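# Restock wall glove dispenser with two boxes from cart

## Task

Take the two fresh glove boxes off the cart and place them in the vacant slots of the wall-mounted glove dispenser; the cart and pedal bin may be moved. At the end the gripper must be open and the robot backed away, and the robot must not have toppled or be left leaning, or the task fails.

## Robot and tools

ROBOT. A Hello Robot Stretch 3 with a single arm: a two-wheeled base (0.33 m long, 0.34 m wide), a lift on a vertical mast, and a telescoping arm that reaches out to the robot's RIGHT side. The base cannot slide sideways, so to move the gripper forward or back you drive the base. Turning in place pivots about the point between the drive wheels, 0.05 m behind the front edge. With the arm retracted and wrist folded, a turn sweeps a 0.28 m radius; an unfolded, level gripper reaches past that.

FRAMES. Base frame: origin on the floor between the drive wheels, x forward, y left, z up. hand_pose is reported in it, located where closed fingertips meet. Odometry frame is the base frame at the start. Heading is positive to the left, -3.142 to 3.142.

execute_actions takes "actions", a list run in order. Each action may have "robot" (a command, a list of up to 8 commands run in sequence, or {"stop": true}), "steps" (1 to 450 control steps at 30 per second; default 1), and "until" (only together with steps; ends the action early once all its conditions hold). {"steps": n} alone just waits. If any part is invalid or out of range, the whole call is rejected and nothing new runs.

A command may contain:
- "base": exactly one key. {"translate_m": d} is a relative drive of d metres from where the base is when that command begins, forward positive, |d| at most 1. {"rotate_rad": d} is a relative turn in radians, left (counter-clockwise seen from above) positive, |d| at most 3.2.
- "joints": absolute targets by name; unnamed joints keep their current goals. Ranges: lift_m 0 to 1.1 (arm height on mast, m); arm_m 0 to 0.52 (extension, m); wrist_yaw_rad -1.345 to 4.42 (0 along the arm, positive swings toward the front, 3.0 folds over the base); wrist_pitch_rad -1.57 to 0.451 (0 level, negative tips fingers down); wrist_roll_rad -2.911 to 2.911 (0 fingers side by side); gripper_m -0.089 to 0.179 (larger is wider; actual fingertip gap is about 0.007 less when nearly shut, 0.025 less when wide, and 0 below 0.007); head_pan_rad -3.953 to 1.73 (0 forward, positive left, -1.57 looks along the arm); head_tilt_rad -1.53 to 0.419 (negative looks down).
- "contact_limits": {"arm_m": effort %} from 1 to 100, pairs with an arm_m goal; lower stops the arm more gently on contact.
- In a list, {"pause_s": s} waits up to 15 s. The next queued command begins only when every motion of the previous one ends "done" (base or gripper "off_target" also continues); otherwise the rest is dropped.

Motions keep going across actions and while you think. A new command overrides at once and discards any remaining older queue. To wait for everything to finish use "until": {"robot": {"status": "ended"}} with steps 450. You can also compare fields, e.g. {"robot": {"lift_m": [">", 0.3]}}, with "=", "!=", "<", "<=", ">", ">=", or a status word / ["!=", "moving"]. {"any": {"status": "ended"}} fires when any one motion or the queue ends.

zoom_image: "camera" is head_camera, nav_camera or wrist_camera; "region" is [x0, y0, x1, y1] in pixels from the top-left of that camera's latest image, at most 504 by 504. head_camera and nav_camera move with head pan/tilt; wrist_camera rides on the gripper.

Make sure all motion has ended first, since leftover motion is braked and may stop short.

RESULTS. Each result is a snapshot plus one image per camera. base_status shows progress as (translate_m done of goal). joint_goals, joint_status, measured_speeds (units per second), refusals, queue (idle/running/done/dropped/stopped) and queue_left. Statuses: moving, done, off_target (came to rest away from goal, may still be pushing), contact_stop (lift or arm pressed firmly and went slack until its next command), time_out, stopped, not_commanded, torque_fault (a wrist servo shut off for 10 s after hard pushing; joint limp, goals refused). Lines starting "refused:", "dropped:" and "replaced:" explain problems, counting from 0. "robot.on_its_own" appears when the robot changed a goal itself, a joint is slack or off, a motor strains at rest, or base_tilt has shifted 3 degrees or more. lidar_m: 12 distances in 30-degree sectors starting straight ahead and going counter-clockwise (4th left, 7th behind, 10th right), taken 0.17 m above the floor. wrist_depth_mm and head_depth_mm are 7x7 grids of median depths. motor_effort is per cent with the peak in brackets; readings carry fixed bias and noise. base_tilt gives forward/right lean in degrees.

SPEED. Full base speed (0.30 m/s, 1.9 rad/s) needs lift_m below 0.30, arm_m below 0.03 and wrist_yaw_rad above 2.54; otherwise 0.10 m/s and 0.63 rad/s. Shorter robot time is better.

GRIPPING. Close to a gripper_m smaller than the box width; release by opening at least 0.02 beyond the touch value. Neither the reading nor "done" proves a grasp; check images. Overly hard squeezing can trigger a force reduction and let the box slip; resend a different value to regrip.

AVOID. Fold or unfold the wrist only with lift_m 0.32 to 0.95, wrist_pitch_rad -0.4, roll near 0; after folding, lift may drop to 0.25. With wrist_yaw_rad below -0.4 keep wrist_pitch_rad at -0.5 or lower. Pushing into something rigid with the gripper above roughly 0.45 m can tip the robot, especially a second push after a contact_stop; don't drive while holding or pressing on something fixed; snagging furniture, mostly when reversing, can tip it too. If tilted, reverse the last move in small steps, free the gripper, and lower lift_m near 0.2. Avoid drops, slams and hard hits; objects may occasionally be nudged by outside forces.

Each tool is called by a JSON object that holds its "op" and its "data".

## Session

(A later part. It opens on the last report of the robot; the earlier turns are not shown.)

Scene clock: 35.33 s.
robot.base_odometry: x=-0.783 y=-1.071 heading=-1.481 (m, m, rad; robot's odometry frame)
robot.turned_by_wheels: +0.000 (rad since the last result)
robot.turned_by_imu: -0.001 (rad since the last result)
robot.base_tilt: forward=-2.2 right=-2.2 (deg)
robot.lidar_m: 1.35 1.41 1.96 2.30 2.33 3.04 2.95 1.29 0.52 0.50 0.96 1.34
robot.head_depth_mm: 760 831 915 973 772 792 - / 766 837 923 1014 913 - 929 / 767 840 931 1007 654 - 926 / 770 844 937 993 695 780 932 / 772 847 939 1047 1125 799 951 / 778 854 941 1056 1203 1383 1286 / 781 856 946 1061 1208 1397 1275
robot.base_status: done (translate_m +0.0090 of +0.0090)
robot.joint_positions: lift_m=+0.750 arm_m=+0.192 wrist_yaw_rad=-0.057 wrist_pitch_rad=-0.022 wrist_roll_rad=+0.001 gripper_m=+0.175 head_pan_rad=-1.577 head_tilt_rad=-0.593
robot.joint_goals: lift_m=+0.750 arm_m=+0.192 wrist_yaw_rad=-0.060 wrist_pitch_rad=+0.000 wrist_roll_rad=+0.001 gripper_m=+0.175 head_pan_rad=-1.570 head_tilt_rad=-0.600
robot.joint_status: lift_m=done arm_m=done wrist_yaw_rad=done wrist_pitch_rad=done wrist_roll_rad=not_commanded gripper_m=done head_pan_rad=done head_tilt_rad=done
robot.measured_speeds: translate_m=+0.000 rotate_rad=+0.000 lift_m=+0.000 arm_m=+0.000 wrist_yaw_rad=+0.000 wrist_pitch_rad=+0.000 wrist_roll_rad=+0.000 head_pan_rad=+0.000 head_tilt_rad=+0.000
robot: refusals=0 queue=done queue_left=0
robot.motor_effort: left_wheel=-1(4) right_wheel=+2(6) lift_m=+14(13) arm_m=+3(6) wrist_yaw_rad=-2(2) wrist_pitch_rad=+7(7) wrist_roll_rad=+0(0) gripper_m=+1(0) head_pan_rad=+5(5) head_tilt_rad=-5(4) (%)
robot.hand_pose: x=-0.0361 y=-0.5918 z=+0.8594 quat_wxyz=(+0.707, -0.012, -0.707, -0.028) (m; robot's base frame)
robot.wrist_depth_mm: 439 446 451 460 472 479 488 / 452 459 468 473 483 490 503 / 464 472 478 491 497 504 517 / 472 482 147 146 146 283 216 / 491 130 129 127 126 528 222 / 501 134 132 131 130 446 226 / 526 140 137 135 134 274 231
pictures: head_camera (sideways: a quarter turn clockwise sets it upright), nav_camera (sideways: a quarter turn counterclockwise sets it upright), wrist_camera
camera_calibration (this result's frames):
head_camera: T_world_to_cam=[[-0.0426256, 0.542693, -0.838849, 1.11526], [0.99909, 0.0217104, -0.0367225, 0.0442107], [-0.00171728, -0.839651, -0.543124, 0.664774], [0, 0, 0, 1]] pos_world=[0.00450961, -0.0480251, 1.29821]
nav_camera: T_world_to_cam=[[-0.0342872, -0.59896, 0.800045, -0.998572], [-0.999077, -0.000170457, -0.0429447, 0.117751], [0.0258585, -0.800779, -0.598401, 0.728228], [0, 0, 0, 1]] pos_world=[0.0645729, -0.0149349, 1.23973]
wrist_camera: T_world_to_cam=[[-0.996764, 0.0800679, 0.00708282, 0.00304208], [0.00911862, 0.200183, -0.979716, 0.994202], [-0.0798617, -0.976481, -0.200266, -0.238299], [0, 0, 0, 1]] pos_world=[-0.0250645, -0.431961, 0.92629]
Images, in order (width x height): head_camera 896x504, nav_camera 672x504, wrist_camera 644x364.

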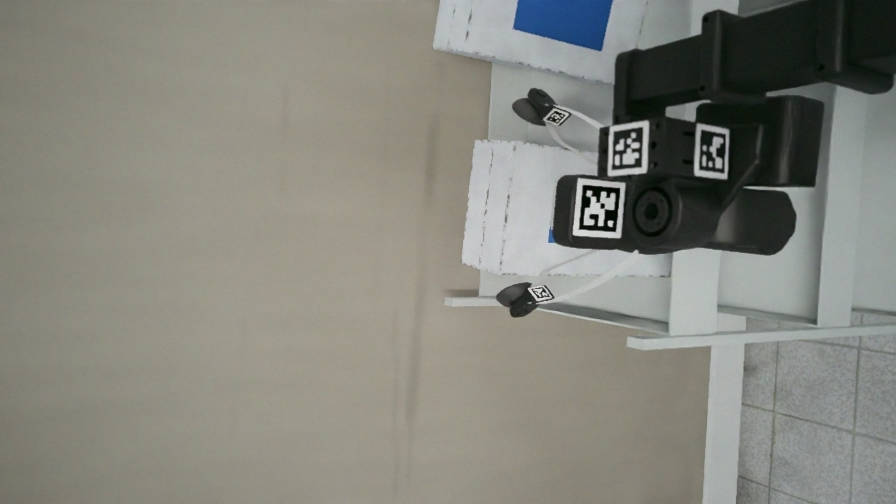

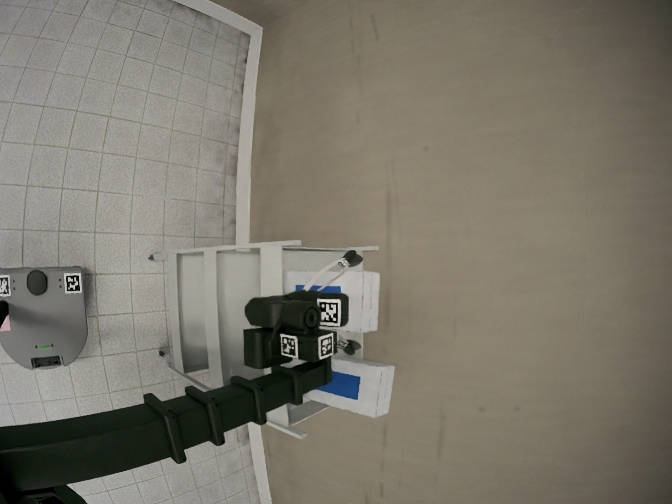

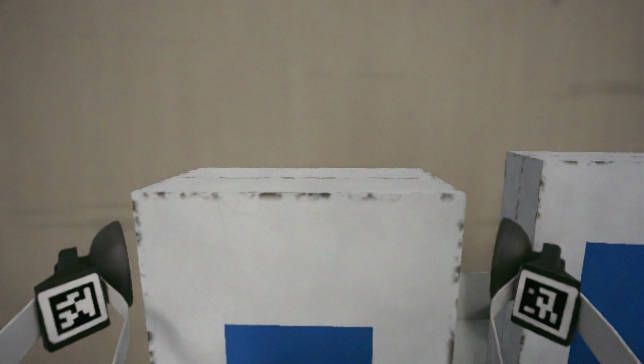

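{"op": "execute_actions", "data": {"actions": [{"robot":[{"joints":{"wrist_yaw_rad":-0.075,"arm_m":0.195}},{"joints":{"gripper_m":0.09}},{"pause_s":0.6}],"steps":200,"until":{"robot":{"status":"ended"}}},{"robot":{"joints":{"lift_m":0.95,"wrist_pitch_rad":0.08}},"steps":200,"until":{"robot":{"status":"ended"}}},{"robot":{"joints":{"arm_m":0.0,"wrist_yaw_rad":0.005,"head_pan_rad":-1.57,"head_tilt_rad":-0.85}},"steps":200,"until":{"robot":{"status":"ended"}}}]}}

Scene clock: 42.83 s.
robot.base_odometry: x=-0.783 y=-1.071 heading=-1.481 (m, m, rad; robot's odometry frame)
robot.turned_by_wheels: +0.000 (rad since the last result)
robot.turned_by_imu: -0.002 (rad since the last result)
robot.base_tilt: forward=-2.2 right=-2.3 (deg)
robot.lidar_m: 1.35 1.41 1.96 2.30 2.33 3.04 2.96 1.29 0.52 0.50 0.96 1.33
robot.head_depth_mm: 800 893 716 - - - 1117 / 805 372 370 - - - 1160 / 810 369 - - - - 1160 / 812 366 396 482 1006 1240 1160 / 818 905 1091 1206 1406 1249 1156 / 824 938 1090 1315 1474 1304 1158 / 825 941 1098 1312 1468 1296 1153
robot.base_status: done (translate_m +0.0090 of +0.0090)
robot.joint_positions: lift_m=+0.949 arm_m=+0.000 wrist_yaw_rad=+0.005 wrist_pitch_rad=+0.007 wrist_roll_rad=+0.002 gripper_m=+0.091 head_pan_rad=-1.577 head_tilt_rad=-0.839
robot.joint_goals: lift_m=+0.950 arm_m=+0.000 wrist_yaw_rad=+0.005 wrist_pitch_rad=+0.080 wrist_roll_rad=+0.002 gripper_m=+0.090 head_pan_rad=-1.570 head_tilt_rad=-0.850
robot.joint_status: lift_m=done arm_m=done wrist_yaw_rad=done wrist_pitch_rad=off_target wrist_roll_rad=not_commanded gripper_m=done head_pan_rad=done head_tilt_rad=done
robot.measured_speeds: translate_m=+0.000 rotate_rad=+0.000 lift_m=+0.000 arm_m=+0.000 wrist_yaw_rad=+0.000 wrist_pitch_rad=+0.000 wrist_roll_rad=+0.000 head_pan_rad=+0.000 head_tilt_rad=+0.000
robot: refusals=0 queue=done queue_left=0
robot.motor_effort: left_wheel=-2(2) right_wheel=+1(2) lift_m=+30(32) arm_m=-3(2) wrist_yaw_rad=+0(7) wrist_pitch_rad=+23(26) wrist_roll_rad=-1(1) gripper_m=-13(92) head_pan_rad=+4(4) head_tilt_rad=-7(30) (%)
robot.hand_pose: x=-0.0202 y=-0.4017 z=+1.0659 quat_wxyz=(+0.707, -0.001, -0.708, +0.004) (m; robot's base frame)
robot.wrist_depth_mm: 654 639 648 647 650 652 652 / 665 670 662 658 670 668 674 / 681 677 680 685 680 685 691 / 701 692 160 163 166 694 707 / 715 702 130 128 127 707 715 / 735 134 132 131 130 738 738 / 751 755 135 133 132 429 758
pictures: head_camera (sideways: a quarter turn clockwise sets it upright), nav_camera (sideways: a quarter turn counterclockwise sets it upright), wrist_camera
camera_calibration (this result's frames):
head_camera: T_world_to_cam=[[-0.041504, 0.730777, -0.681354, 0.909966], [0.999138, 0.0298359, -0.0288615, 0.0339657], [-0.000762493, -0.681964, -0.731385, 0.909657], [0, 0, 0, 1]] pos_world=[0.00452444, -0.0456411, 1.2863]
nav_camera: T_world_to_cam=[[-0.0353411, -0.775877, 0.629894, -0.776818], [-0.999014, 0.0104707, -0.0431538, 0.118009], [0.0268866, -0.630798, -0.775481, 0.958539], [0, 0, 0, 1]] pos_world=[0.0646668, 0.000693456, 1.23773]
wrist_camera: T_world_to_cam=[[-0.999822, 0.018185, 0.00511771, -0.0206327], [-0.00193012, 0.171152, -0.985243, 1.1524], [-0.0187926, -0.985077, -0.171086, -0.0433613], [0, 0, 0, 1]] pos_world=[-0.0192197, -0.239575, 1.12808]
Images, in order (width x height): head_camera 896x504, nav_camera 672x504, wrist_camera 644x364.

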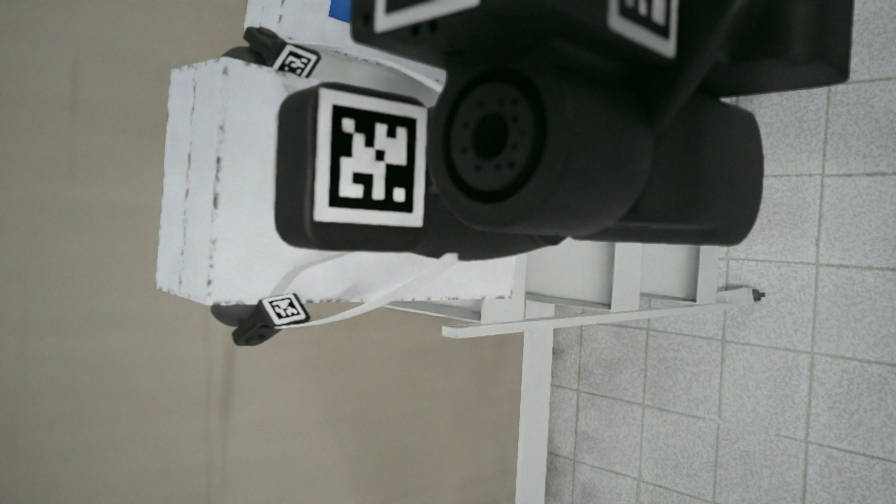

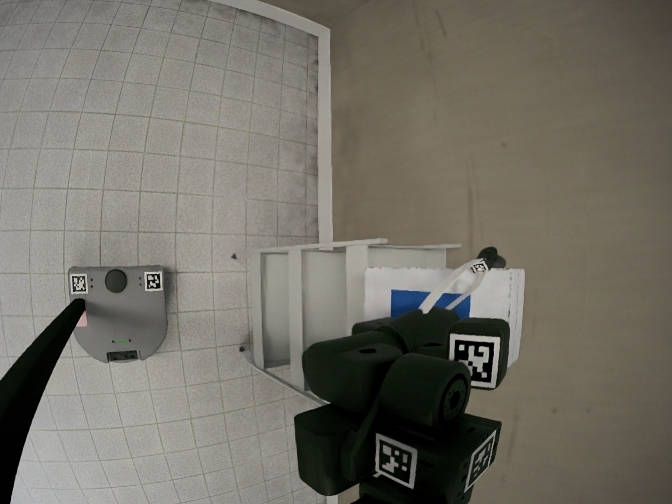

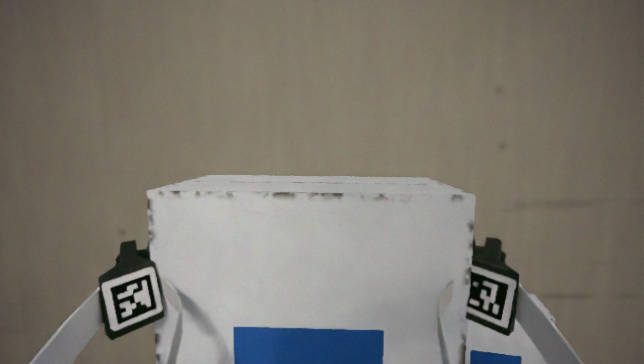

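{"op": "execute_actions", "data": {"actions": [{"robot":[{"base":{"translate_m":0.6}},{"base":{"rotate_rad":1.571}},{"base":{"translate_m":0.95}}],"steps":450,"until":{"robot":{"status":"ended"}}},{"steps":450,"until":{"robot":{"status":"ended"}}},{"robot":{"joints":{"lift_m":0.9,"wrist_pitch_rad":0.06}},"steps":100,"until":{"robot":{"status":"ended"}}}]}}

Scene clock: 65.50 s.
robot.base_odometry: x=+0.217 y=-1.583 heading=+0.090 (m, m, rad; robot's odometry frame)
robot.turned_by_wheels: +1.571 (rad since the last result)
robot.turned_by_imu: +1.541 (rad since the last result)
robot.base_tilt: forward=-2.2 right=-2.2 (deg)
robot.lidar_m: 1.88 1.69 1.84 3.50 2.62 1.53 1.88 1.08 0.80 0.77 0.80 1.12
robot.head_depth_mm: 664 743 878 1028 - - - / 668 718 406 1048 - - 1145 / 671 723 404 - - - 1137 / 675 754 407 460 1358 1298 1163 / 679 759 836 1053 1350 1303 1158 / 681 761 906 1086 1360 1303 1158 / 686 782 890 1093 1372 1297 1154
robot.base_status: done (translate_m +0.9500 of +0.9500)
robot.joint_positions: lift_m=+0.900 arm_m=+0.000 wrist_yaw_rad=+0.005 wrist_pitch_rad=-0.008 wrist_roll_rad=+0.002 gripper_m=+0.091 head_pan_rad=-1.577 head_tilt_rad=-0.839
robot.joint_goals: lift_m=+0.900 arm_m=+0.000 wrist_yaw_rad=+0.005 wrist_pitch_rad=+0.060 wrist_roll_rad=+0.002 gripper_m=+0.090 head_pan_rad=-1.570 head_tilt_rad=-0.850
robot.joint_status: lift_m=done arm_m=done wrist_yaw_rad=done wrist_pitch_rad=off_target wrist_roll_rad=not_commanded gripper_m=done head_pan_rad=done head_tilt_rad=done
robot.measured_speeds: translate_m=+0.000 rotate_rad=+0.000 lift_m=+0.000 arm_m=+0.000 wrist_yaw_rad=+0.000 wrist_pitch_rad=+0.000 wrist_roll_rad=+0.000 head_pan_rad=+0.000 head_tilt_rad=+0.000
robot: refusals=0 queue=dropped queue_left=0
robot.motor_effort: left_wheel=-3(6) right_wheel=+2(5) lift_m=+16(31) arm_m=-3(4) wrist_yaw_rad=+0(1) wrist_pitch_rad=+22(25) wrist_roll_rad=+0(1) gripper_m=-13(13) head_pan_rad=+5(4) head_tilt_rad=-7(7) (%)
robot.hand_pose: x=-0.0202 y=-0.4014 z=+1.0127 quat_wxyz=(+0.707, +0.005, -0.707, -0.002) (m; robot's base frame)
robot.wrist_depth_mm: 497 505 505 503 508 507 505 / 513 512 518 518 516 517 517 / 528 529 525 528 535 531 528 / 537 544 160 164 167 545 545 / 558 511 130 129 127 560 559 / 572 133 132 131 130 573 582 / 586 584 134 133 132 603 599
pictures: head_camera (sideways: a quarter turn clockwise sets it upright), nav_camera (sideways: a quarter turn counterclockwise sets it upright), wrist_camera
camera_calibration (this result's frames):
head_camera: T_world_to_cam=[[-0.0415043, 0.730854, -0.68127, 0.909857], [0.999138, 0.0298401, -0.0288574, 0.0339604], [-0.000761343, -0.681881, -0.731463, 0.909758], [0, 0, 0, 1]] pos_world=[0.00452449, -0.0456393, 1.28629]
nav_camera: T_world_to_cam=[[-0.0353408, -0.775949, 0.629805, -0.776703], [-0.999014, 0.0104747, -0.0431533, 0.118008], [0.0268877, -0.630709, -0.775553, 0.958632], [0, 0, 0, 1]] pos_world=[0.0646668, 0.00070083, 1.23773]
wrist_camera: T_world_to_cam=[[-0.999821, 0.0181102, 0.00548132, -0.0207699], [-0.00200069, 0.186879, -0.982381, 1.10329], [-0.0188154, -0.982216, -0.186809, -0.0350225], [0, 0, 0, 1]] pos_world=[-0.0192178, -0.240205, 1.07742]
Images, in order (width x height): head_camera 896x504, nav_camera 672x504, wrist_camera 644x364.

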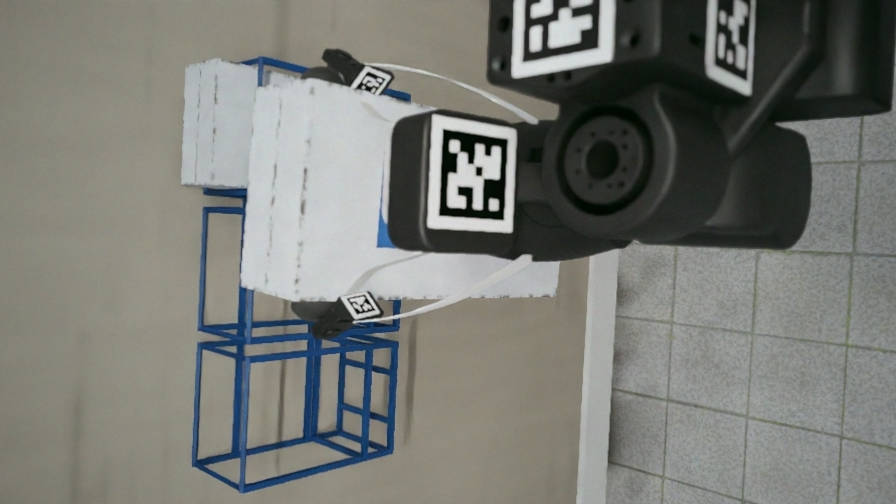

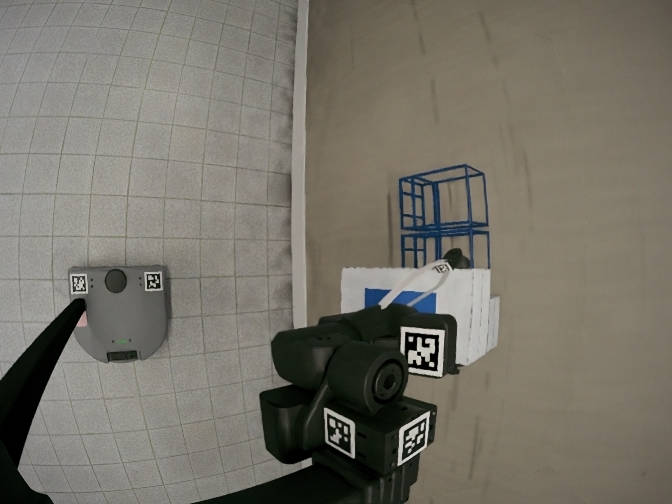

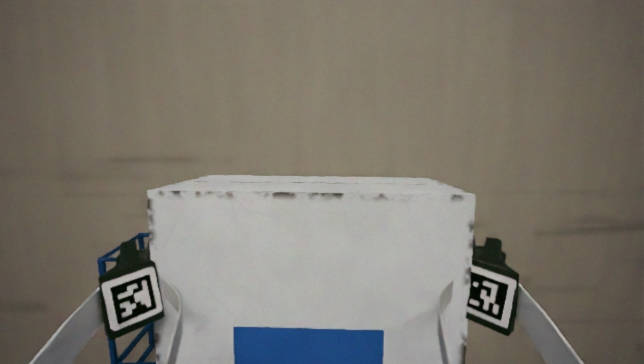

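{"op": "execute_actions", "data": {"actions": [{"robot":{"joints":{"lift_m":1.095},"base":{"translate_m":0.053}},"steps":200,"until":{"robot":{"status":"ended"}}},{"robot":{"joints":{"arm_m":0.25,"head_tilt_rad":-0.65}},"steps":200,"until":{"robot":{"status":"ended"}}},{"steps":5}]}}

Scene clock: 71.40 s.
robot.base_odometry: x=+0.270 y=-1.579 heading=+0.090 (m, m, rad; robot's odometry frame)
robot.turned_by_wheels: +0.000 (rad since the last result)
robot.turned_by_imu: -0.002 (rad since the last result)
robot.base_tilt: forward=-2.2 right=-2.2 (deg)
robot.lidar_m: 1.83 1.66 1.77 3.51 2.70 1.58 1.93 1.08 0.80 0.77 0.81 1.12
robot.head_depth_mm: - 712 765 831 1029 1210 1249 / - 712 761 785 1029 1216 1247 / - 566 606 870 1044 1234 1238 / 504 561 612 906 1051 1241 1242 / 646 716 801 864 1054 1249 1238 / 650 717 805 898 1058 1257 1241 / 654 725 814 926 1073 1276 1231
robot.base_status: done (translate_m +0.0530 of +0.0530)
robot.joint_positions: lift_m=+1.094 arm_m=+0.250 wrist_yaw_rad=+0.005 wrist_pitch_rad=-0.009 wrist_roll_rad=+0.002 gripper_m=+0.091 head_pan_rad=-1.577 head_tilt_rad=-0.655
robot.joint_goals: lift_m=+1.095 arm_m=+0.250 wrist_yaw_rad=+0.005 wrist_pitch_rad=+0.060 wrist_roll_rad=+0.002 gripper_m=+0.090 head_pan_rad=-1.570 head_tilt_rad=-0.650
robot.joint_status: lift_m=done arm_m=done wrist_yaw_rad=done wrist_pitch_rad=off_target wrist_roll_rad=not_commanded gripper_m=done head_pan_rad=done head_tilt_rad=done
robot.measured_speeds: translate_m=+0.000 rotate_rad=+0.000 lift_m=+0.000 arm_m=+0.000 wrist_yaw_rad=+0.000 wrist_pitch_rad=+0.000 wrist_roll_rad=+0.000 head_pan_rad=+0.000 head_tilt_rad=+0.000
robot: refusals=0 queue=done queue_left=0
robot.motor_effort: left_wheel=-3(3) right_wheel=+2(7) lift_m=+30(31) arm_m=+3(4) wrist_yaw_rad=+0(0) wrist_pitch_rad=+23(23) wrist_roll_rad=+0(0) gripper_m=-14(13) head_pan_rad=+5(5) head_tilt_rad=+2(24) (%)
robot.hand_pose: x=-0.0202 y=-0.6506 z=+1.2067 quat_wxyz=(+0.707, +0.005, -0.707, -0.002) (m; robot's base frame)
robot.wrist_depth_mm: 264 264 264 265 264 266 266 / 271 270 273 272 273 273 273 / 279 279 280 279 280 281 281 / 285 283 160 162 166 287 290 / 294 292 130 128 127 295 298 / 303 134 132 131 130 302 308 / 312 313 135 133 132 316 316
pictures: head_camera (sideways: a quarter turn clockwise sets it upright), nav_camera (sideways: a quarter turn counterclockwise sets it upright), wrist_camera
camera_calibration (this result's frames):
head_camera: T_world_to_cam=[[-0.0423265, 0.59382, -0.803484, 1.06915], [0.999103, 0.0239545, -0.0349277, 0.0418711], [-0.00149376, -0.804241, -0.594302, 0.731353], [0, 0, 0, 1]] pos_world=[0.0045122, -0.0477008, 1.29515]
nav_camera: T_world_to_cam=[[-0.0345704, -0.647565, 0.761226, -0.947969], [-0.999061, 0.0024993, -0.0432454, 0.118139], [0.0261017, -0.762006, -0.647043, 0.791502], [0, 0, 0, 1]] pos_world=[0.0645965, -0.011037, 1.23886]
wrist_camera: T_world_to_cam=[[-0.999822, 0.018049, 0.00549847, -0.0173646], [-0.0020149, 0.187616, -0.98224, 1.34072], [-0.0187601, -0.982077, -0.187546, -0.242648], [0, 0, 0, 1]] pos_world=[-0.0192122, -0.489526, 1.2715]
Images, in order (width x height): head_camera 896x504, nav_camera 672x504, wrist_camera 644x364.

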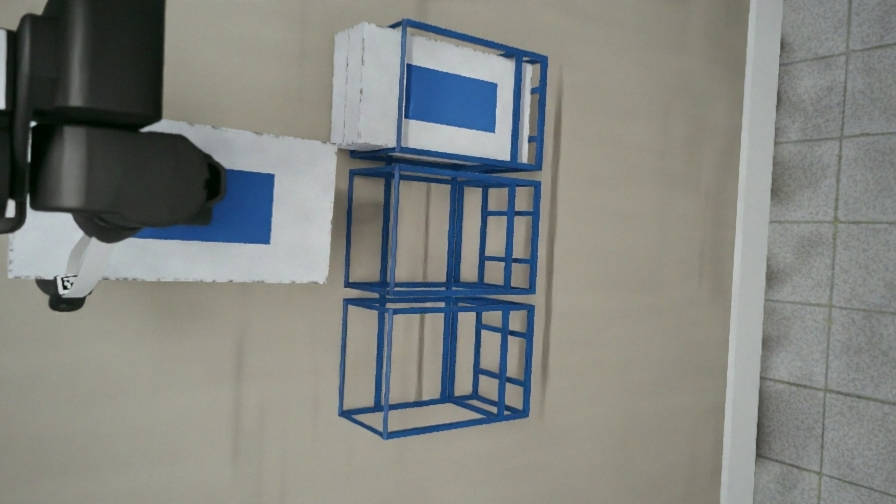

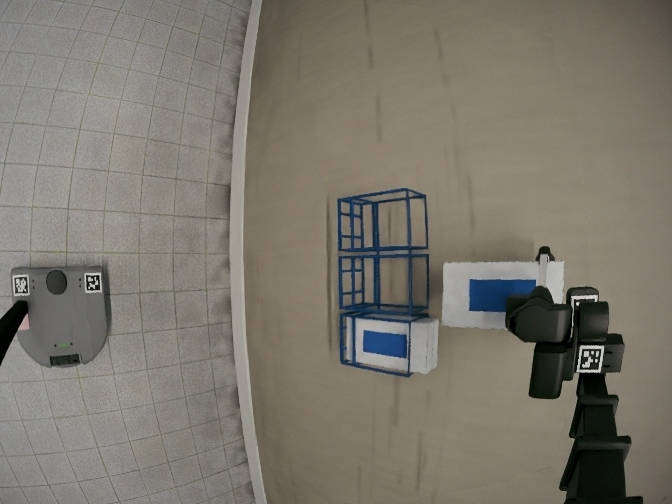

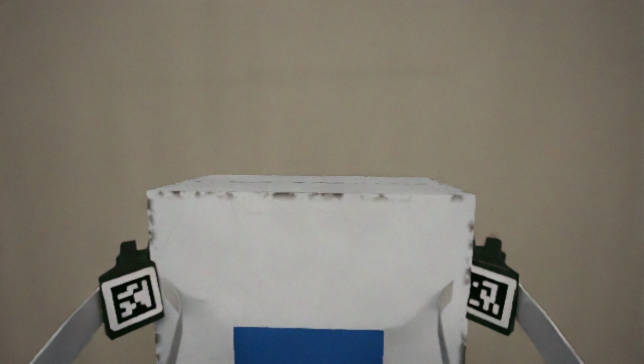

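{"op": "execute_actions", "data": {"actions": [{"robot":{"joints":{"arm_m":0.342},"base":{"translate_m":0.008}},"steps":200,"until":{"robot":{"status":"ended"}}},{"robot":{"joints":{"lift_m":1.02}},"steps":200,"until":{"robot":{"status":"ended"}}},{"steps":5}]}}

{"op": "zoom_image", "data": {"camera": "head_camera", "region": [250, 80, 600, 400]}}

Scene clock: 75.00 s.
robot.base_odometry: x=+0.278 y=-1.578 heading=+0.090 (m, m, rad; robot's odometry frame)
robot.turned_by_wheels: +0.000 (rad since the last result)
robot.turned_by_imu: -0.001 (rad since the last result)
robot.base_tilt: forward=-2.2 right=-2.2 (deg)
robot.lidar_m: 1.82 1.65 1.76 3.52 2.70 1.59 1.94 1.08 0.80 0.77 0.81 1.12
robot.head_depth_mm: 622 715 762 815 1020 1208 1255 / - - 761 788 1034 1225 1250 / 625 - 721 867 1041 1239 1250 / 628 663 727 896 1042 1234 1247 / 647 718 800 889 1058 1248 1244 / 650 719 805 896 1064 1267 1239 / 652 723 811 921 1066 1276 1239
robot.base_status: done (translate_m +0.0080 of +0.0080)
robot.joint_positions: lift_m=+1.020 arm_m=+0.342 wrist_yaw_rad=+0.005 wrist_pitch_rad=-0.009 wrist_roll_rad=+0.002 gripper_m=+0.091 head_pan_rad=-1.577 head_tilt_rad=-0.655
robot.joint_goals: lift_m=+1.020 arm_m=+0.342 wrist_yaw_rad=+0.005 wrist_pitch_rad=+0.060 wrist_roll_rad=+0.002 gripper_m=+0.090 head_pan_rad=-1.570 head_tilt_rad=-0.650
robot.joint_status: lift_m=done arm_m=done wrist_yaw_rad=done wrist_pitch_rad=off_target wrist_roll_rad=not_commanded gripper_m=done head_pan_rad=done head_tilt_rad=done
robot.measured_speeds: translate_m=+0.000 rotate_rad=+0.000 lift_m=+0.000 arm_m=+0.000 wrist_yaw_rad=+0.000 wrist_pitch_rad=+0.000 wrist_roll_rad=+0.000 head_pan_rad=+0.000 head_tilt_rad=+0.000
robot: refusals=0 queue=done queue_left=0
robot.motor_effort: left_wheel=-3(4) right_wheel=+2(6) lift_m=+16(32) arm_m=+3(1) wrist_yaw_rad=+0(0) wrist_pitch_rad=+23(23) wrist_roll_rad=+0(0) gripper_m=-13(14) head_pan_rad=+4(5) head_tilt_rad=+3(3) (%)
robot.hand_pose: x=-0.0202 y=-0.7426 z=+1.1325 quat_wxyz=(+0.707, +0.005, -0.707, -0.002) (m; robot's base frame)
robot.wrist_depth_mm: 177 178 178 178 179 179 179 / 182 182 183 183 183 184 184 / 187 187 187 188 188 188 188 / 192 191 158 161 164 194 194 / 197 196 129 128 127 198 199 / 204 134 132 131 129 204 206 / 209 210 135 134 132 213 213
pictures: head_camera (sideways: a quarter turn clockwise sets it upright), nav_camera (sideways: a quarter turn counterclockwise sets it upright), wrist_camera
camera_calibration (this result's frames):
head_camera: T_world_to_cam=[[-0.0423267, 0.593784, -0.803511, 1.06918], [0.999103, 0.0239529, -0.0349291, 0.0418729], [-0.00149392, -0.804268, -0.594265, 0.731305], [0, 0, 0, 1]] pos_world=[0.00451219, -0.0477011, 1.29515]
nav_camera: T_world_to_cam=[[-0.0345702, -0.64753, 0.761255, -0.948008], [-0.999061, 0.00249732, -0.0432452, 0.118138], [0.0261015, -0.762036, -0.647009, 0.791457], [0, 0, 0, 1]] pos_world=[0.0645964, -0.0110399, 1.23886]
wrist_camera: T_world_to_cam=[[-0.999826, 0.0178447, 0.00549506, -0.0153924], [-0.00205146, 0.187532, -0.982256, 1.28513], [-0.0185586, -0.982096, -0.187463, -0.346985], [0, 0, 0, 1]] pos_world=[-0.0191929, -0.581502, 1.19737]
Images, in order (width x height): head_camera 896x504, nav_camera 672x504, wrist_camera 644x364.

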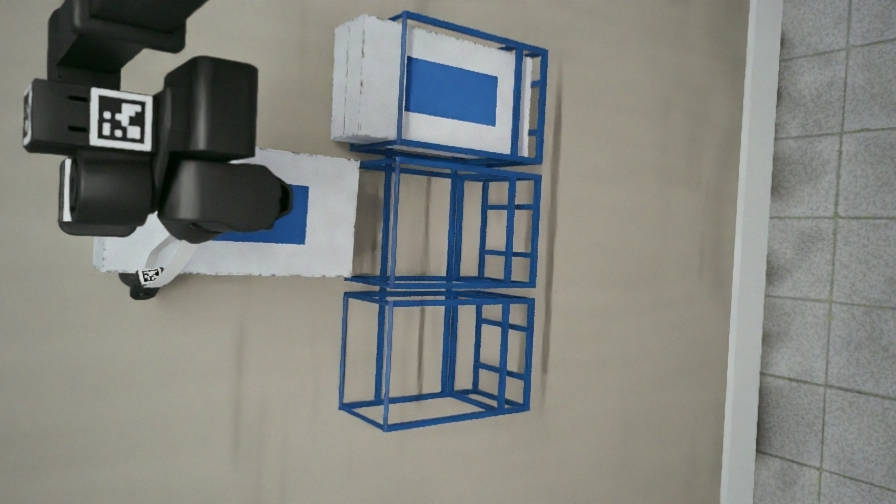

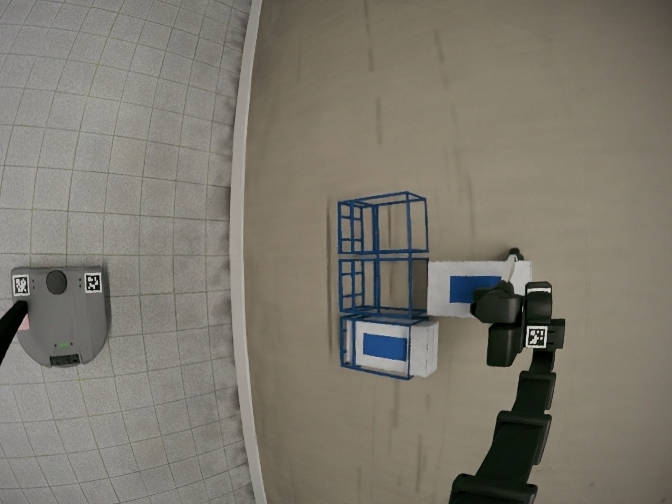

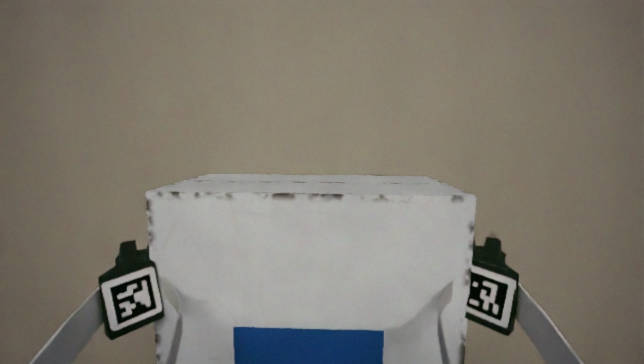

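Region (250, 80, 600, 400) of head_camera's 896x504 image, scaled by 1.440, with more detail than that image has; it fills the top 461 rows of this view, and the rest is white.

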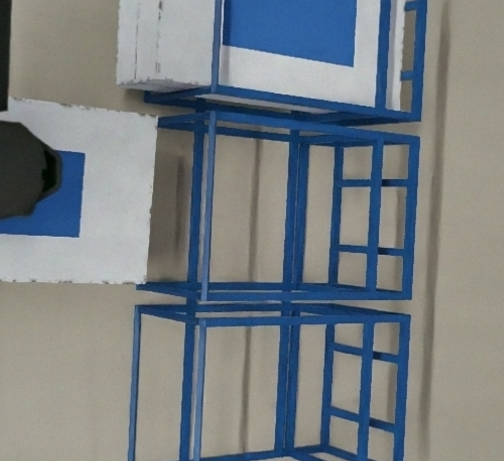

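{"op": "execute_actions", "data": {"actions": [{"robot":{"joints":{"arm_m":0.337},"base":{"translate_m":0.003}},"steps":200,"until":{"robot":{"status":"ended"}}},{"robot":{"joints":{"lift_m":0.97}},"steps":200,"until":{"robot":{"status":"ended"}}},{"steps":5}]}}

{"op": "zoom_image", "data": {"camera": "head_camera", "region": [250, 80, 600, 400]}}

Scene clock: 77.27 s.
robot.base_odometry: x=+0.281 y=-1.578 heading=+0.090 (m, m, rad; robot's odometry frame)
robot.turned_by_wheels: +0.000 (rad since the last result)
robot.turned_by_imu: -0.001 (rad since the last result)
robot.base_tilt: forward=-2.2 right=-2.2 (deg)
robot.lidar_m: 1.82 1.65 1.76 3.52 2.72 1.59 1.94 1.08 0.80 0.77 0.81 1.12
robot.head_depth_mm: 634 - 749 800 1028 1216 1253 / 640 - 732 789 1029 1216 1247 / 642 - 741 879 1035 1229 1249 / 643 665 732 891 1044 1249 1249 / 647 714 799 893 1055 1244 1239 / 648 720 806 902 1062 1266 1238 / 652 722 810 925 1070 1283 1230
robot.base_status: done (translate_m +0.0030 of +0.0030)
robot.joint_positions: lift_m=+0.970 arm_m=+0.337 wrist_yaw_rad=+0.005 wrist_pitch_rad=-0.009 wrist_roll_rad=+0.002 gripper_m=+0.091 head_pan_rad=-1.577 head_tilt_rad=-0.655
robot.joint_goals: lift_m=+0.970 arm_m=+0.337 wrist_yaw_rad=+0.005 wrist_pitch_rad=+0.060 wrist_roll_rad=+0.002 gripper_m=+0.090 head_pan_rad=-1.570 head_tilt_rad=-0.650
robot.joint_status: lift_m=done arm_m=done wrist_yaw_rad=done wrist_pitch_rad=off_target wrist_roll_rad=not_commanded gripper_m=done head_pan_rad=done head_tilt_rad=done
robot.measured_speeds: translate_m=+0.000 rotate_rad=+0.000 lift_m=+0.000 arm_m=+0.000 wrist_yaw_rad=+0.000 wrist_pitch_rad=+0.000 wrist_roll_rad=+0.000 head_pan_rad=+0.000 head_tilt_rad=+0.000
robot: refusals=0 queue=done queue_left=0
robot.motor_effort: left_wheel=-2(2) right_wheel=+2(6) lift_m=+16(17) arm_m=-2(4) wrist_yaw_rad=+0(0) wrist_pitch_rad=+23(23) wrist_roll_rad=+0(0) gripper_m=-14(13) head_pan_rad=+4(5) head_tilt_rad=+3(3) (%)
robot.hand_pose: x=-0.0201 y=-0.7383 z=+1.0825 quat_wxyz=(+0.707, +0.005, -0.707, -0.002) (m; robot's base frame)
robot.wrist_depth_mm: 181 181 182 182 182 183 183 / 186 187 187 187 188 187 188 / 191 192 192 192 192 193 193 / 196 196 160 163 167 198 199 / 202 201 130 128 127 203 204 / 208 134 132 131 129 208 210 / 214 214 134 133 132 217 217
pictures: head_camera (sideways: a quarter turn clockwise sets it upright), nav_camera (sideways: a quarter turn counterclockwise sets it upright), wrist_camera
camera_calibration (this result's frames):
head_camera: T_world_to_cam=[[-0.0423268, 0.59378, -0.803513, 1.06919], [0.999103, 0.0239529, -0.0349292, 0.041873], [-0.00149384, -0.804271, -0.594261, 0.731301], [0, 0, 0, 1]] pos_world=[0.0045122, -0.0477011, 1.29515]
nav_camera: T_world_to_cam=[[-0.0345701, -0.647527, 0.761258, -0.948011], [-0.999061, 0.00249703, -0.0432452, 0.118138], [0.0261016, -0.762038, -0.647006, 0.791453], [0, 0, 0, 1]] pos_world=[0.0645964, -0.0110401, 1.23886]
wrist_camera: T_world_to_cam=[[-0.99983, 0.0176208, 0.00549896, -0.0153064], [-0.00209445, 0.187684, -0.982227, 1.23525], [-0.0183397, -0.982071, -0.187615, -0.351971], [0, 0, 0, 1]] pos_world=[-0.0191716, -0.577228, 1.14735]
Images, in order (width x height): head_camera 896x504, nav_camera 672x504, wrist_camera 644x364.

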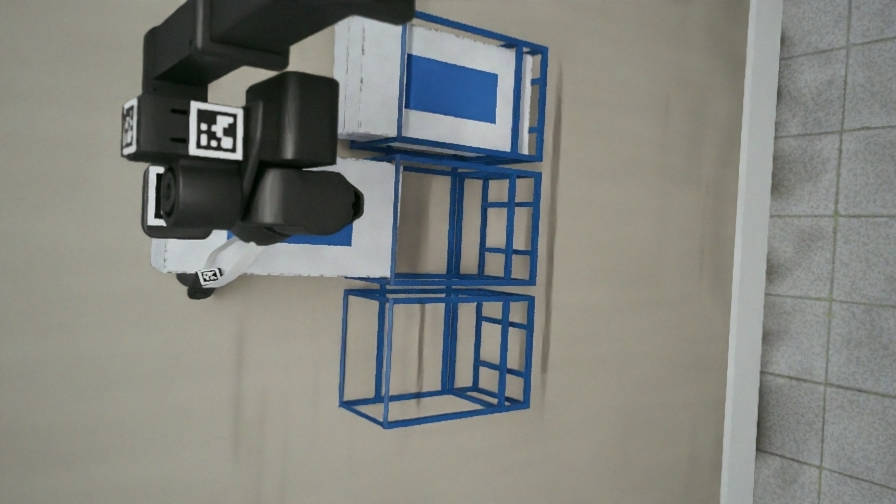

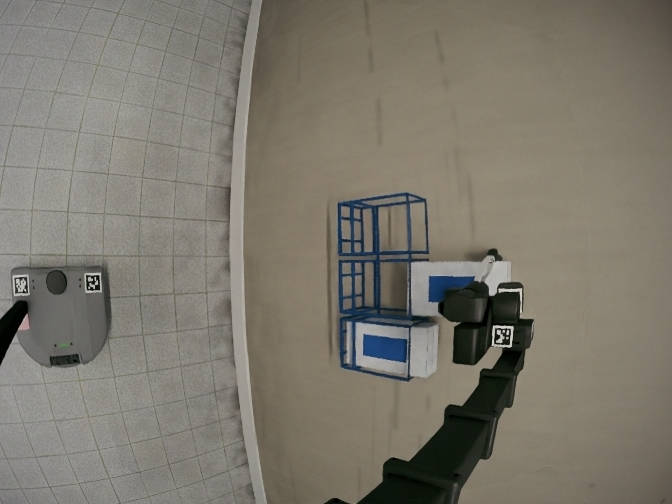

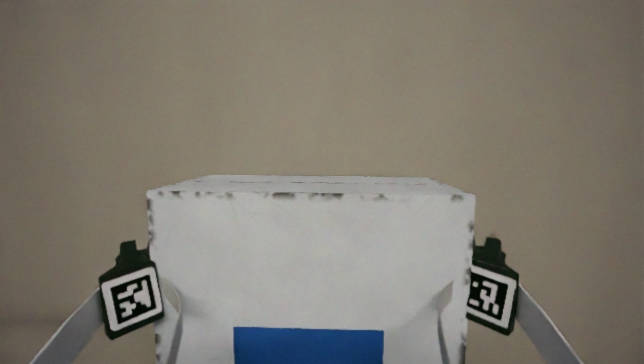

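Region (250, 80, 600, 400) of head_camera's 896x504 image, scaled by 1.440, with more detail than that image has; it fills the top 461 rows of this view, and the rest is white.

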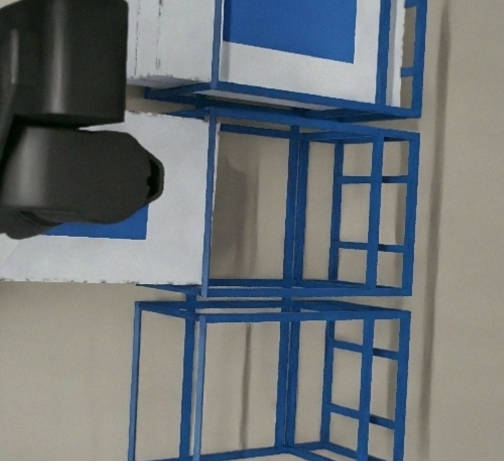

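Same picture as in scene 1; continue.

{"op": "execute_actions", "data": {"actions": [{"robot":{"joints":{"lift_m":0.92}},"steps":200,"until":{"robot":{"status":"ended"}}},{"steps":5}]}}

{"op": "zoom_image", "data": {"camera": "head_camera", "region": [250, 80, 600, 400]}}

Scene clock: 78.70 s.
robot.base_odometry: x=+0.281 y=-1.578 heading=+0.090 (m, m, rad; robot's odometry frame)
robot.turned_by_wheels: +0.000 (rad since the last result)
robot.turned_by_imu: +0.000 (rad since the last result)
robot.base_tilt: forward=-2.2 right=-2.2 (deg)
robot.lidar_m: 1.82 1.65 1.76 3.51 2.70 1.59 1.95 1.08 0.80 0.77 0.81 1.12
robot.head_depth_mm: 637 702 - 790 1028 1211 1260 / 638 694 - 794 1036 1229 1246 / 641 696 - 881 1038 1236 1243 / 644 693 734 859 1046 1235 1241 / 650 716 800 896 1056 1242 1246 / 650 722 805 894 1069 1265 1242 / 654 721 814 924 1070 1269 1232
robot.base_status: done (translate_m +0.0030 of +0.0030)
robot.joint_positions: lift_m=+0.920 arm_m=+0.337 wrist_yaw_rad=+0.005 wrist_pitch_rad=-0.009 wrist_roll_rad=+0.002 gripper_m=+0.091 head_pan_rad=-1.577 head_tilt_rad=-0.655
robot.joint_goals: lift_m=+0.920 arm_m=+0.337 wrist_yaw_rad=+0.005 wrist_pitch_rad=+0.060 wrist_roll_rad=+0.002 gripper_m=+0.090 head_pan_rad=-1.570 head_tilt_rad=-0.650
robot.joint_status: lift_m=done arm_m=done wrist_yaw_rad=done wrist_pitch_rad=off_target wrist_roll_rad=not_commanded gripper_m=done head_pan_rad=done head_tilt_rad=done
robot.measured_speeds: translate_m=+0.000 rotate_rad=+0.000 lift_m=+0.000 arm_m=+0.000 wrist_yaw_rad=+0.000 wrist_pitch_rad=+0.000 wrist_roll_rad=+0.000 head_pan_rad=+0.000 head_tilt_rad=+0.000
robot: refusals=0 queue=done queue_left=0
robot.motor_effort: left_wheel=-2(2) right_wheel=+2(2) lift_m=+16(17) arm_m=-2(3) wrist_yaw_rad=+0(0) wrist_pitch_rad=+23(23) wrist_roll_rad=+0(0) gripper_m=-13(13) head_pan_rad=+5(4) head_tilt_rad=+3(3) (%)
robot.hand_pose: x=-0.0201 y=-0.7383 z=+1.0325 quat_wxyz=(+0.707, +0.005, -0.707, -0.002) (m; robot's base frame)
robot.wrist_depth_mm: 182 182 182 183 182 183 183 / 186 186 186 187 187 187 188 / 191 193 191 191 192 193 193 / 196 195 160 163 166 198 198 / 202 200 130 128 127 203 204 / 208 133 132 131 130 209 211 / 214 215 135 133 132 218 217
pictures: head_camera (sideways: a quarter turn clockwise sets it upright), nav_camera (sideways: a quarter turn counterclockwise sets it upright), wrist_camera
camera_calibration (this result's frames):
head_camera: T_world_to_cam=[[-0.0423269, 0.59378, -0.803513, 1.06919], [0.999103, 0.0239531, -0.0349292, 0.041873], [-0.00149365, -0.80427, -0.594262, 0.731301], [0, 0, 0, 1]] pos_world=[0.00451221, -0.0477011, 1.29515]
nav_camera: T_world_to_cam=[[-0.03457, -0.647527, 0.761258, -0.948011], [-0.999061, 0.00249679, -0.0432452, 0.118138], [0.0261017, -0.762038, -0.647006, 0.791453], [0, 0, 0, 1]] pos_world=[0.0645964, -0.0110401, 1.23886]
wrist_camera: T_world_to_cam=[[-0.99983, 0.0176186, 0.00550005, -0.0150337], [-0.00209388, 0.187794, -0.982206, 1.18617], [-0.018338, -0.98205, -0.187725, -0.361224], [0, 0, 0, 1]] pos_world=[-0.0191716, -0.577231, 1.09734]
Images, in order (width x height): head_camera 896x504, nav_camera 672x504, wrist_camera 644x364.

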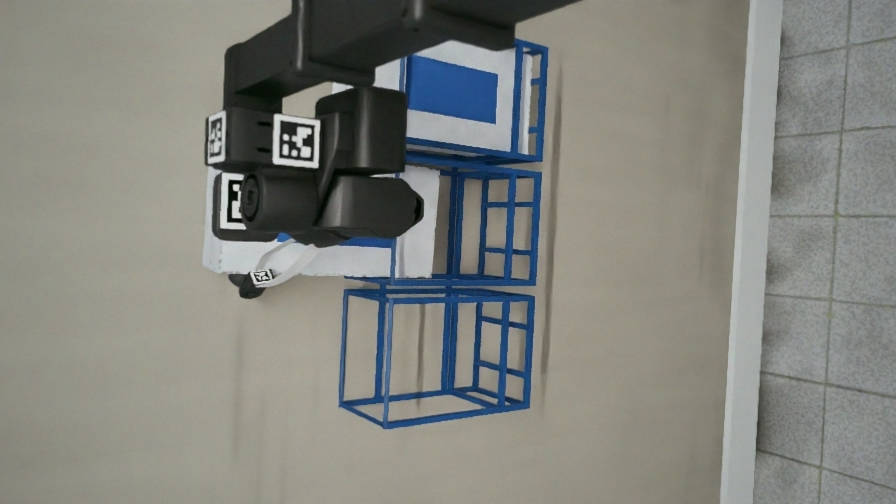

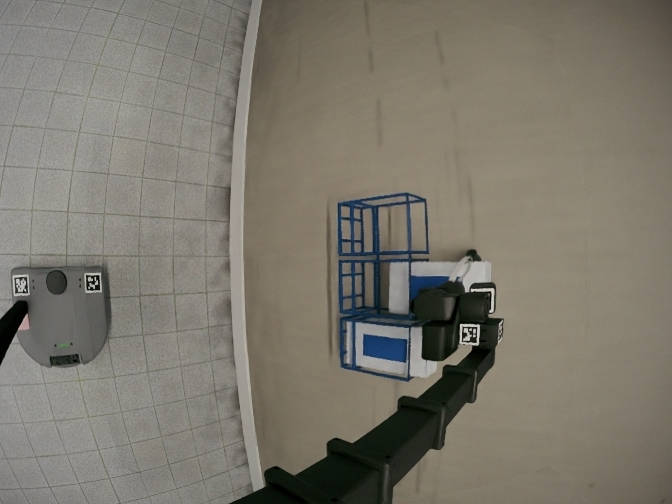

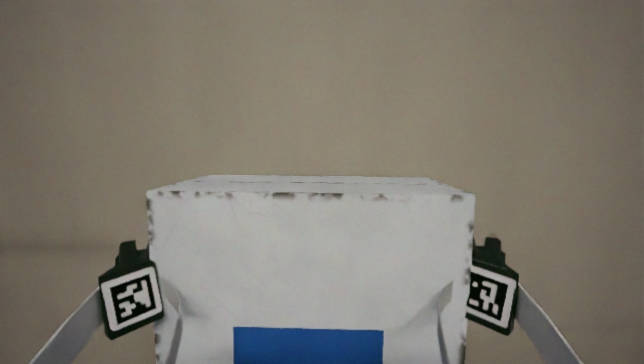

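Region (250, 80, 600, 400) of head_camera's 896x504 image, scaled by 1.440, with more detail than that image has; it fills the top 461 rows of this view, and the rest is white.

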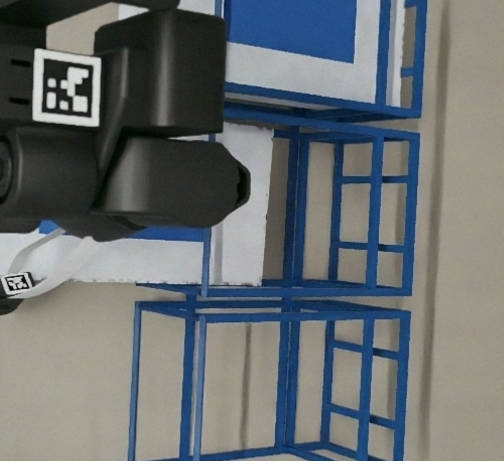

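{"op": "execute_actions", "data": {"actions": [{"robot":{"joints":{"lift_m":0.86}},"steps":200,"until":{"robot":{"status":"ended"}}},{"steps":5}]}}

{"op": "zoom_image", "data": {"camera": "head_camera", "region": [250, 80, 600, 400]}}

Scene clock: 80.30 s.
robot.base_odometry: x=+0.281 y=-1.578 heading=+0.090 (m, m, rad; robot's odometry frame)
robot.turned_by_wheels: +0.000 (rad since the last result)
robot.turned_by_imu: +0.000 (rad since the last result)
robot.base_tilt: forward=-2.2 right=-2.2 (deg)
robot.lidar_m: 1.82 1.65 1.76 3.51 2.71 1.58 1.94 1.08 0.80 0.77 0.81 1.12
robot.head_depth_mm: 637 702 768 - - 1245 1234 / 640 703 759 822 1037 1216 1251 / 641 709 722 931 1041 1225 1246 / 644 711 733 808 1050 1242 1243 / 648 716 801 894 1058 1249 1243 / 649 720 804 898 1063 1261 1234 / 654 723 811 924 1071 1278 1237
robot.base_status: done (translate_m +0.0030 of +0.0030)
robot.joint_positions: lift_m=+0.860 arm_m=+0.337 wrist_yaw_rad=+0.005 wrist_pitch_rad=-0.009 wrist_roll_rad=+0.002 gripper_m=+0.091 head_pan_rad=-1.577 head_tilt_rad=-0.655
robot.joint_goals: lift_m=+0.860 arm_m=+0.337 wrist_yaw_rad=+0.005 wrist_pitch_rad=+0.060 wrist_roll_rad=+0.002 gripper_m=+0.090 head_pan_rad=-1.570 head_tilt_rad=-0.650
robot.joint_status: lift_m=done arm_m=done wrist_yaw_rad=done wrist_pitch_rad=off_target wrist_roll_rad=not_commanded gripper_m=done head_pan_rad=done head_tilt_rad=done
robot.measured_speeds: translate_m=+0.000 rotate_rad=+0.000 lift_m=+0.000 arm_m=+0.000 wrist_yaw_rad=+0.000 wrist_pitch_rad=+0.000 wrist_roll_rad=+0.000 head_pan_rad=+0.000 head_tilt_rad=+0.000
robot: refusals=0 queue=done queue_left=0
robot.motor_effort: left_wheel=-2(2) right_wheel=+2(2) lift_m=+16(16) arm_m=-3(2) wrist_yaw_rad=+0(0) wrist_pitch_rad=+23(23) wrist_roll_rad=+0(0) gripper_m=-13(13) head_pan_rad=+4(4) head_tilt_rad=+3(3) (%)
robot.hand_pose: x=-0.0201 y=-0.7383 z=+0.9725 quat_wxyz=(+0.707, +0.005, -0.707, -0.002) (m; robot's base frame)
robot.wrist_depth_mm: 182 181 182 182 183 182 183 / 186 186 187 187 187 188 188 / 191 192 192 192 192 193 193 / 197 196 160 162 166 198 199 / 203 200 130 128 127 202 204 / 209 133 132 131 130 207 209 / 214 215 135 133 132 163 155
pictures: head_camera (sideways: a quarter turn clockwise sets it upright), nav_camera (sideways: a quarter turn counterclockwise sets it upright), wrist_camera
camera_calibration (this result's frames):
head_camera: T_world_to_cam=[[-0.0423268, 0.593781, -0.803513, 1.06919], [0.999103, 0.023953, -0.0349292, 0.041873], [-0.00149374, -0.80427, -0.594262, 0.731301], [0, 0, 0, 1]] pos_world=[0.00451221, -0.0477011, 1.29515]
nav_camera: T_world_to_cam=[[-0.03457, -0.647527, 0.761258, -0.948011], [-0.999061, 0.00249691, -0.0432452, 0.118138], [0.0261017, -0.762038, -0.647006, 0.791453], [0, 0, 0, 1]] pos_world=[0.0645964, -0.0110401, 1.23886]
wrist_camera: T_world_to_cam=[[-0.99983, 0.0176154, 0.00549978, -0.014705], [-0.00209421, 0.187794, -0.982206, 1.12725], [-0.0183348, -0.98205, -0.187725, -0.372486], [0, 0, 0, 1]] pos_world=[-0.0191713, -0.577231, 1.03734]
Images, in order (width x height): head_camera 896x504, nav_camera 672x504, wrist_camera 644x364.

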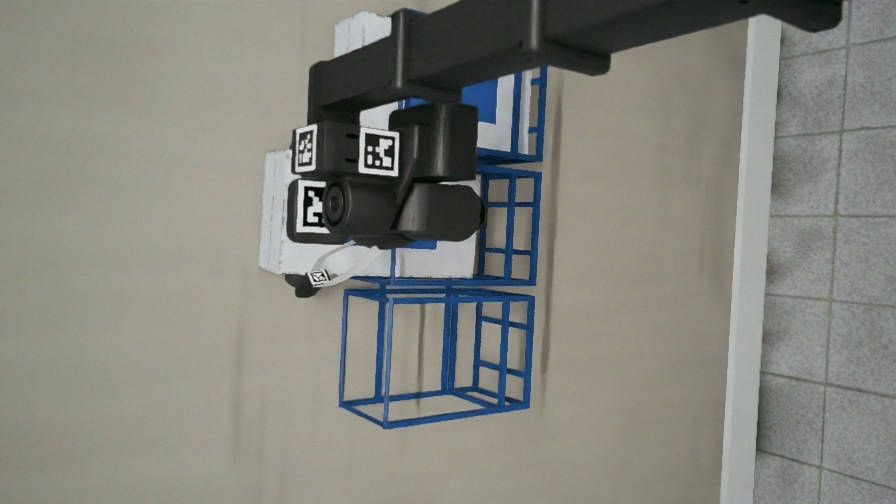

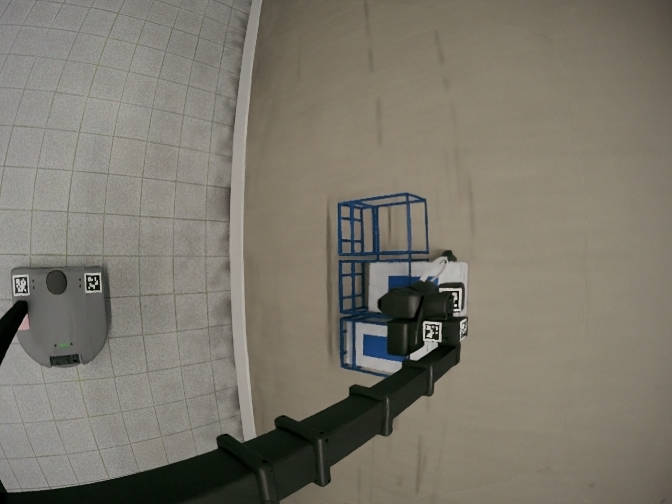

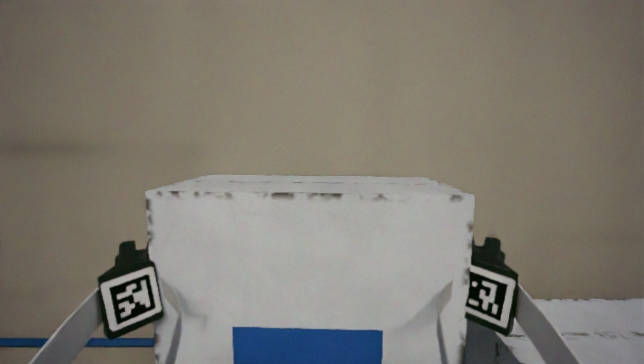

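Region (250, 80, 600, 400) of head_camera's 896x504 image, scaled by 1.440, with more detail than that image has; it fills the top 461 rows of this view, and the rest is white.

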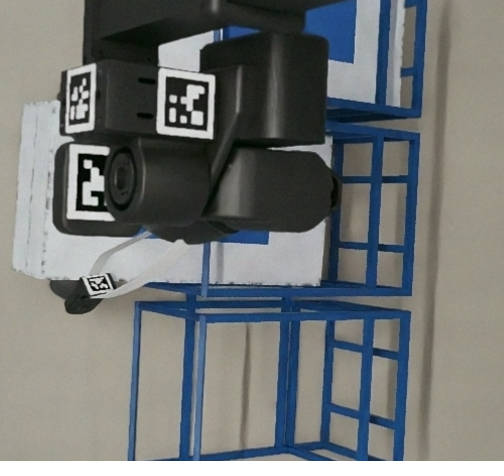

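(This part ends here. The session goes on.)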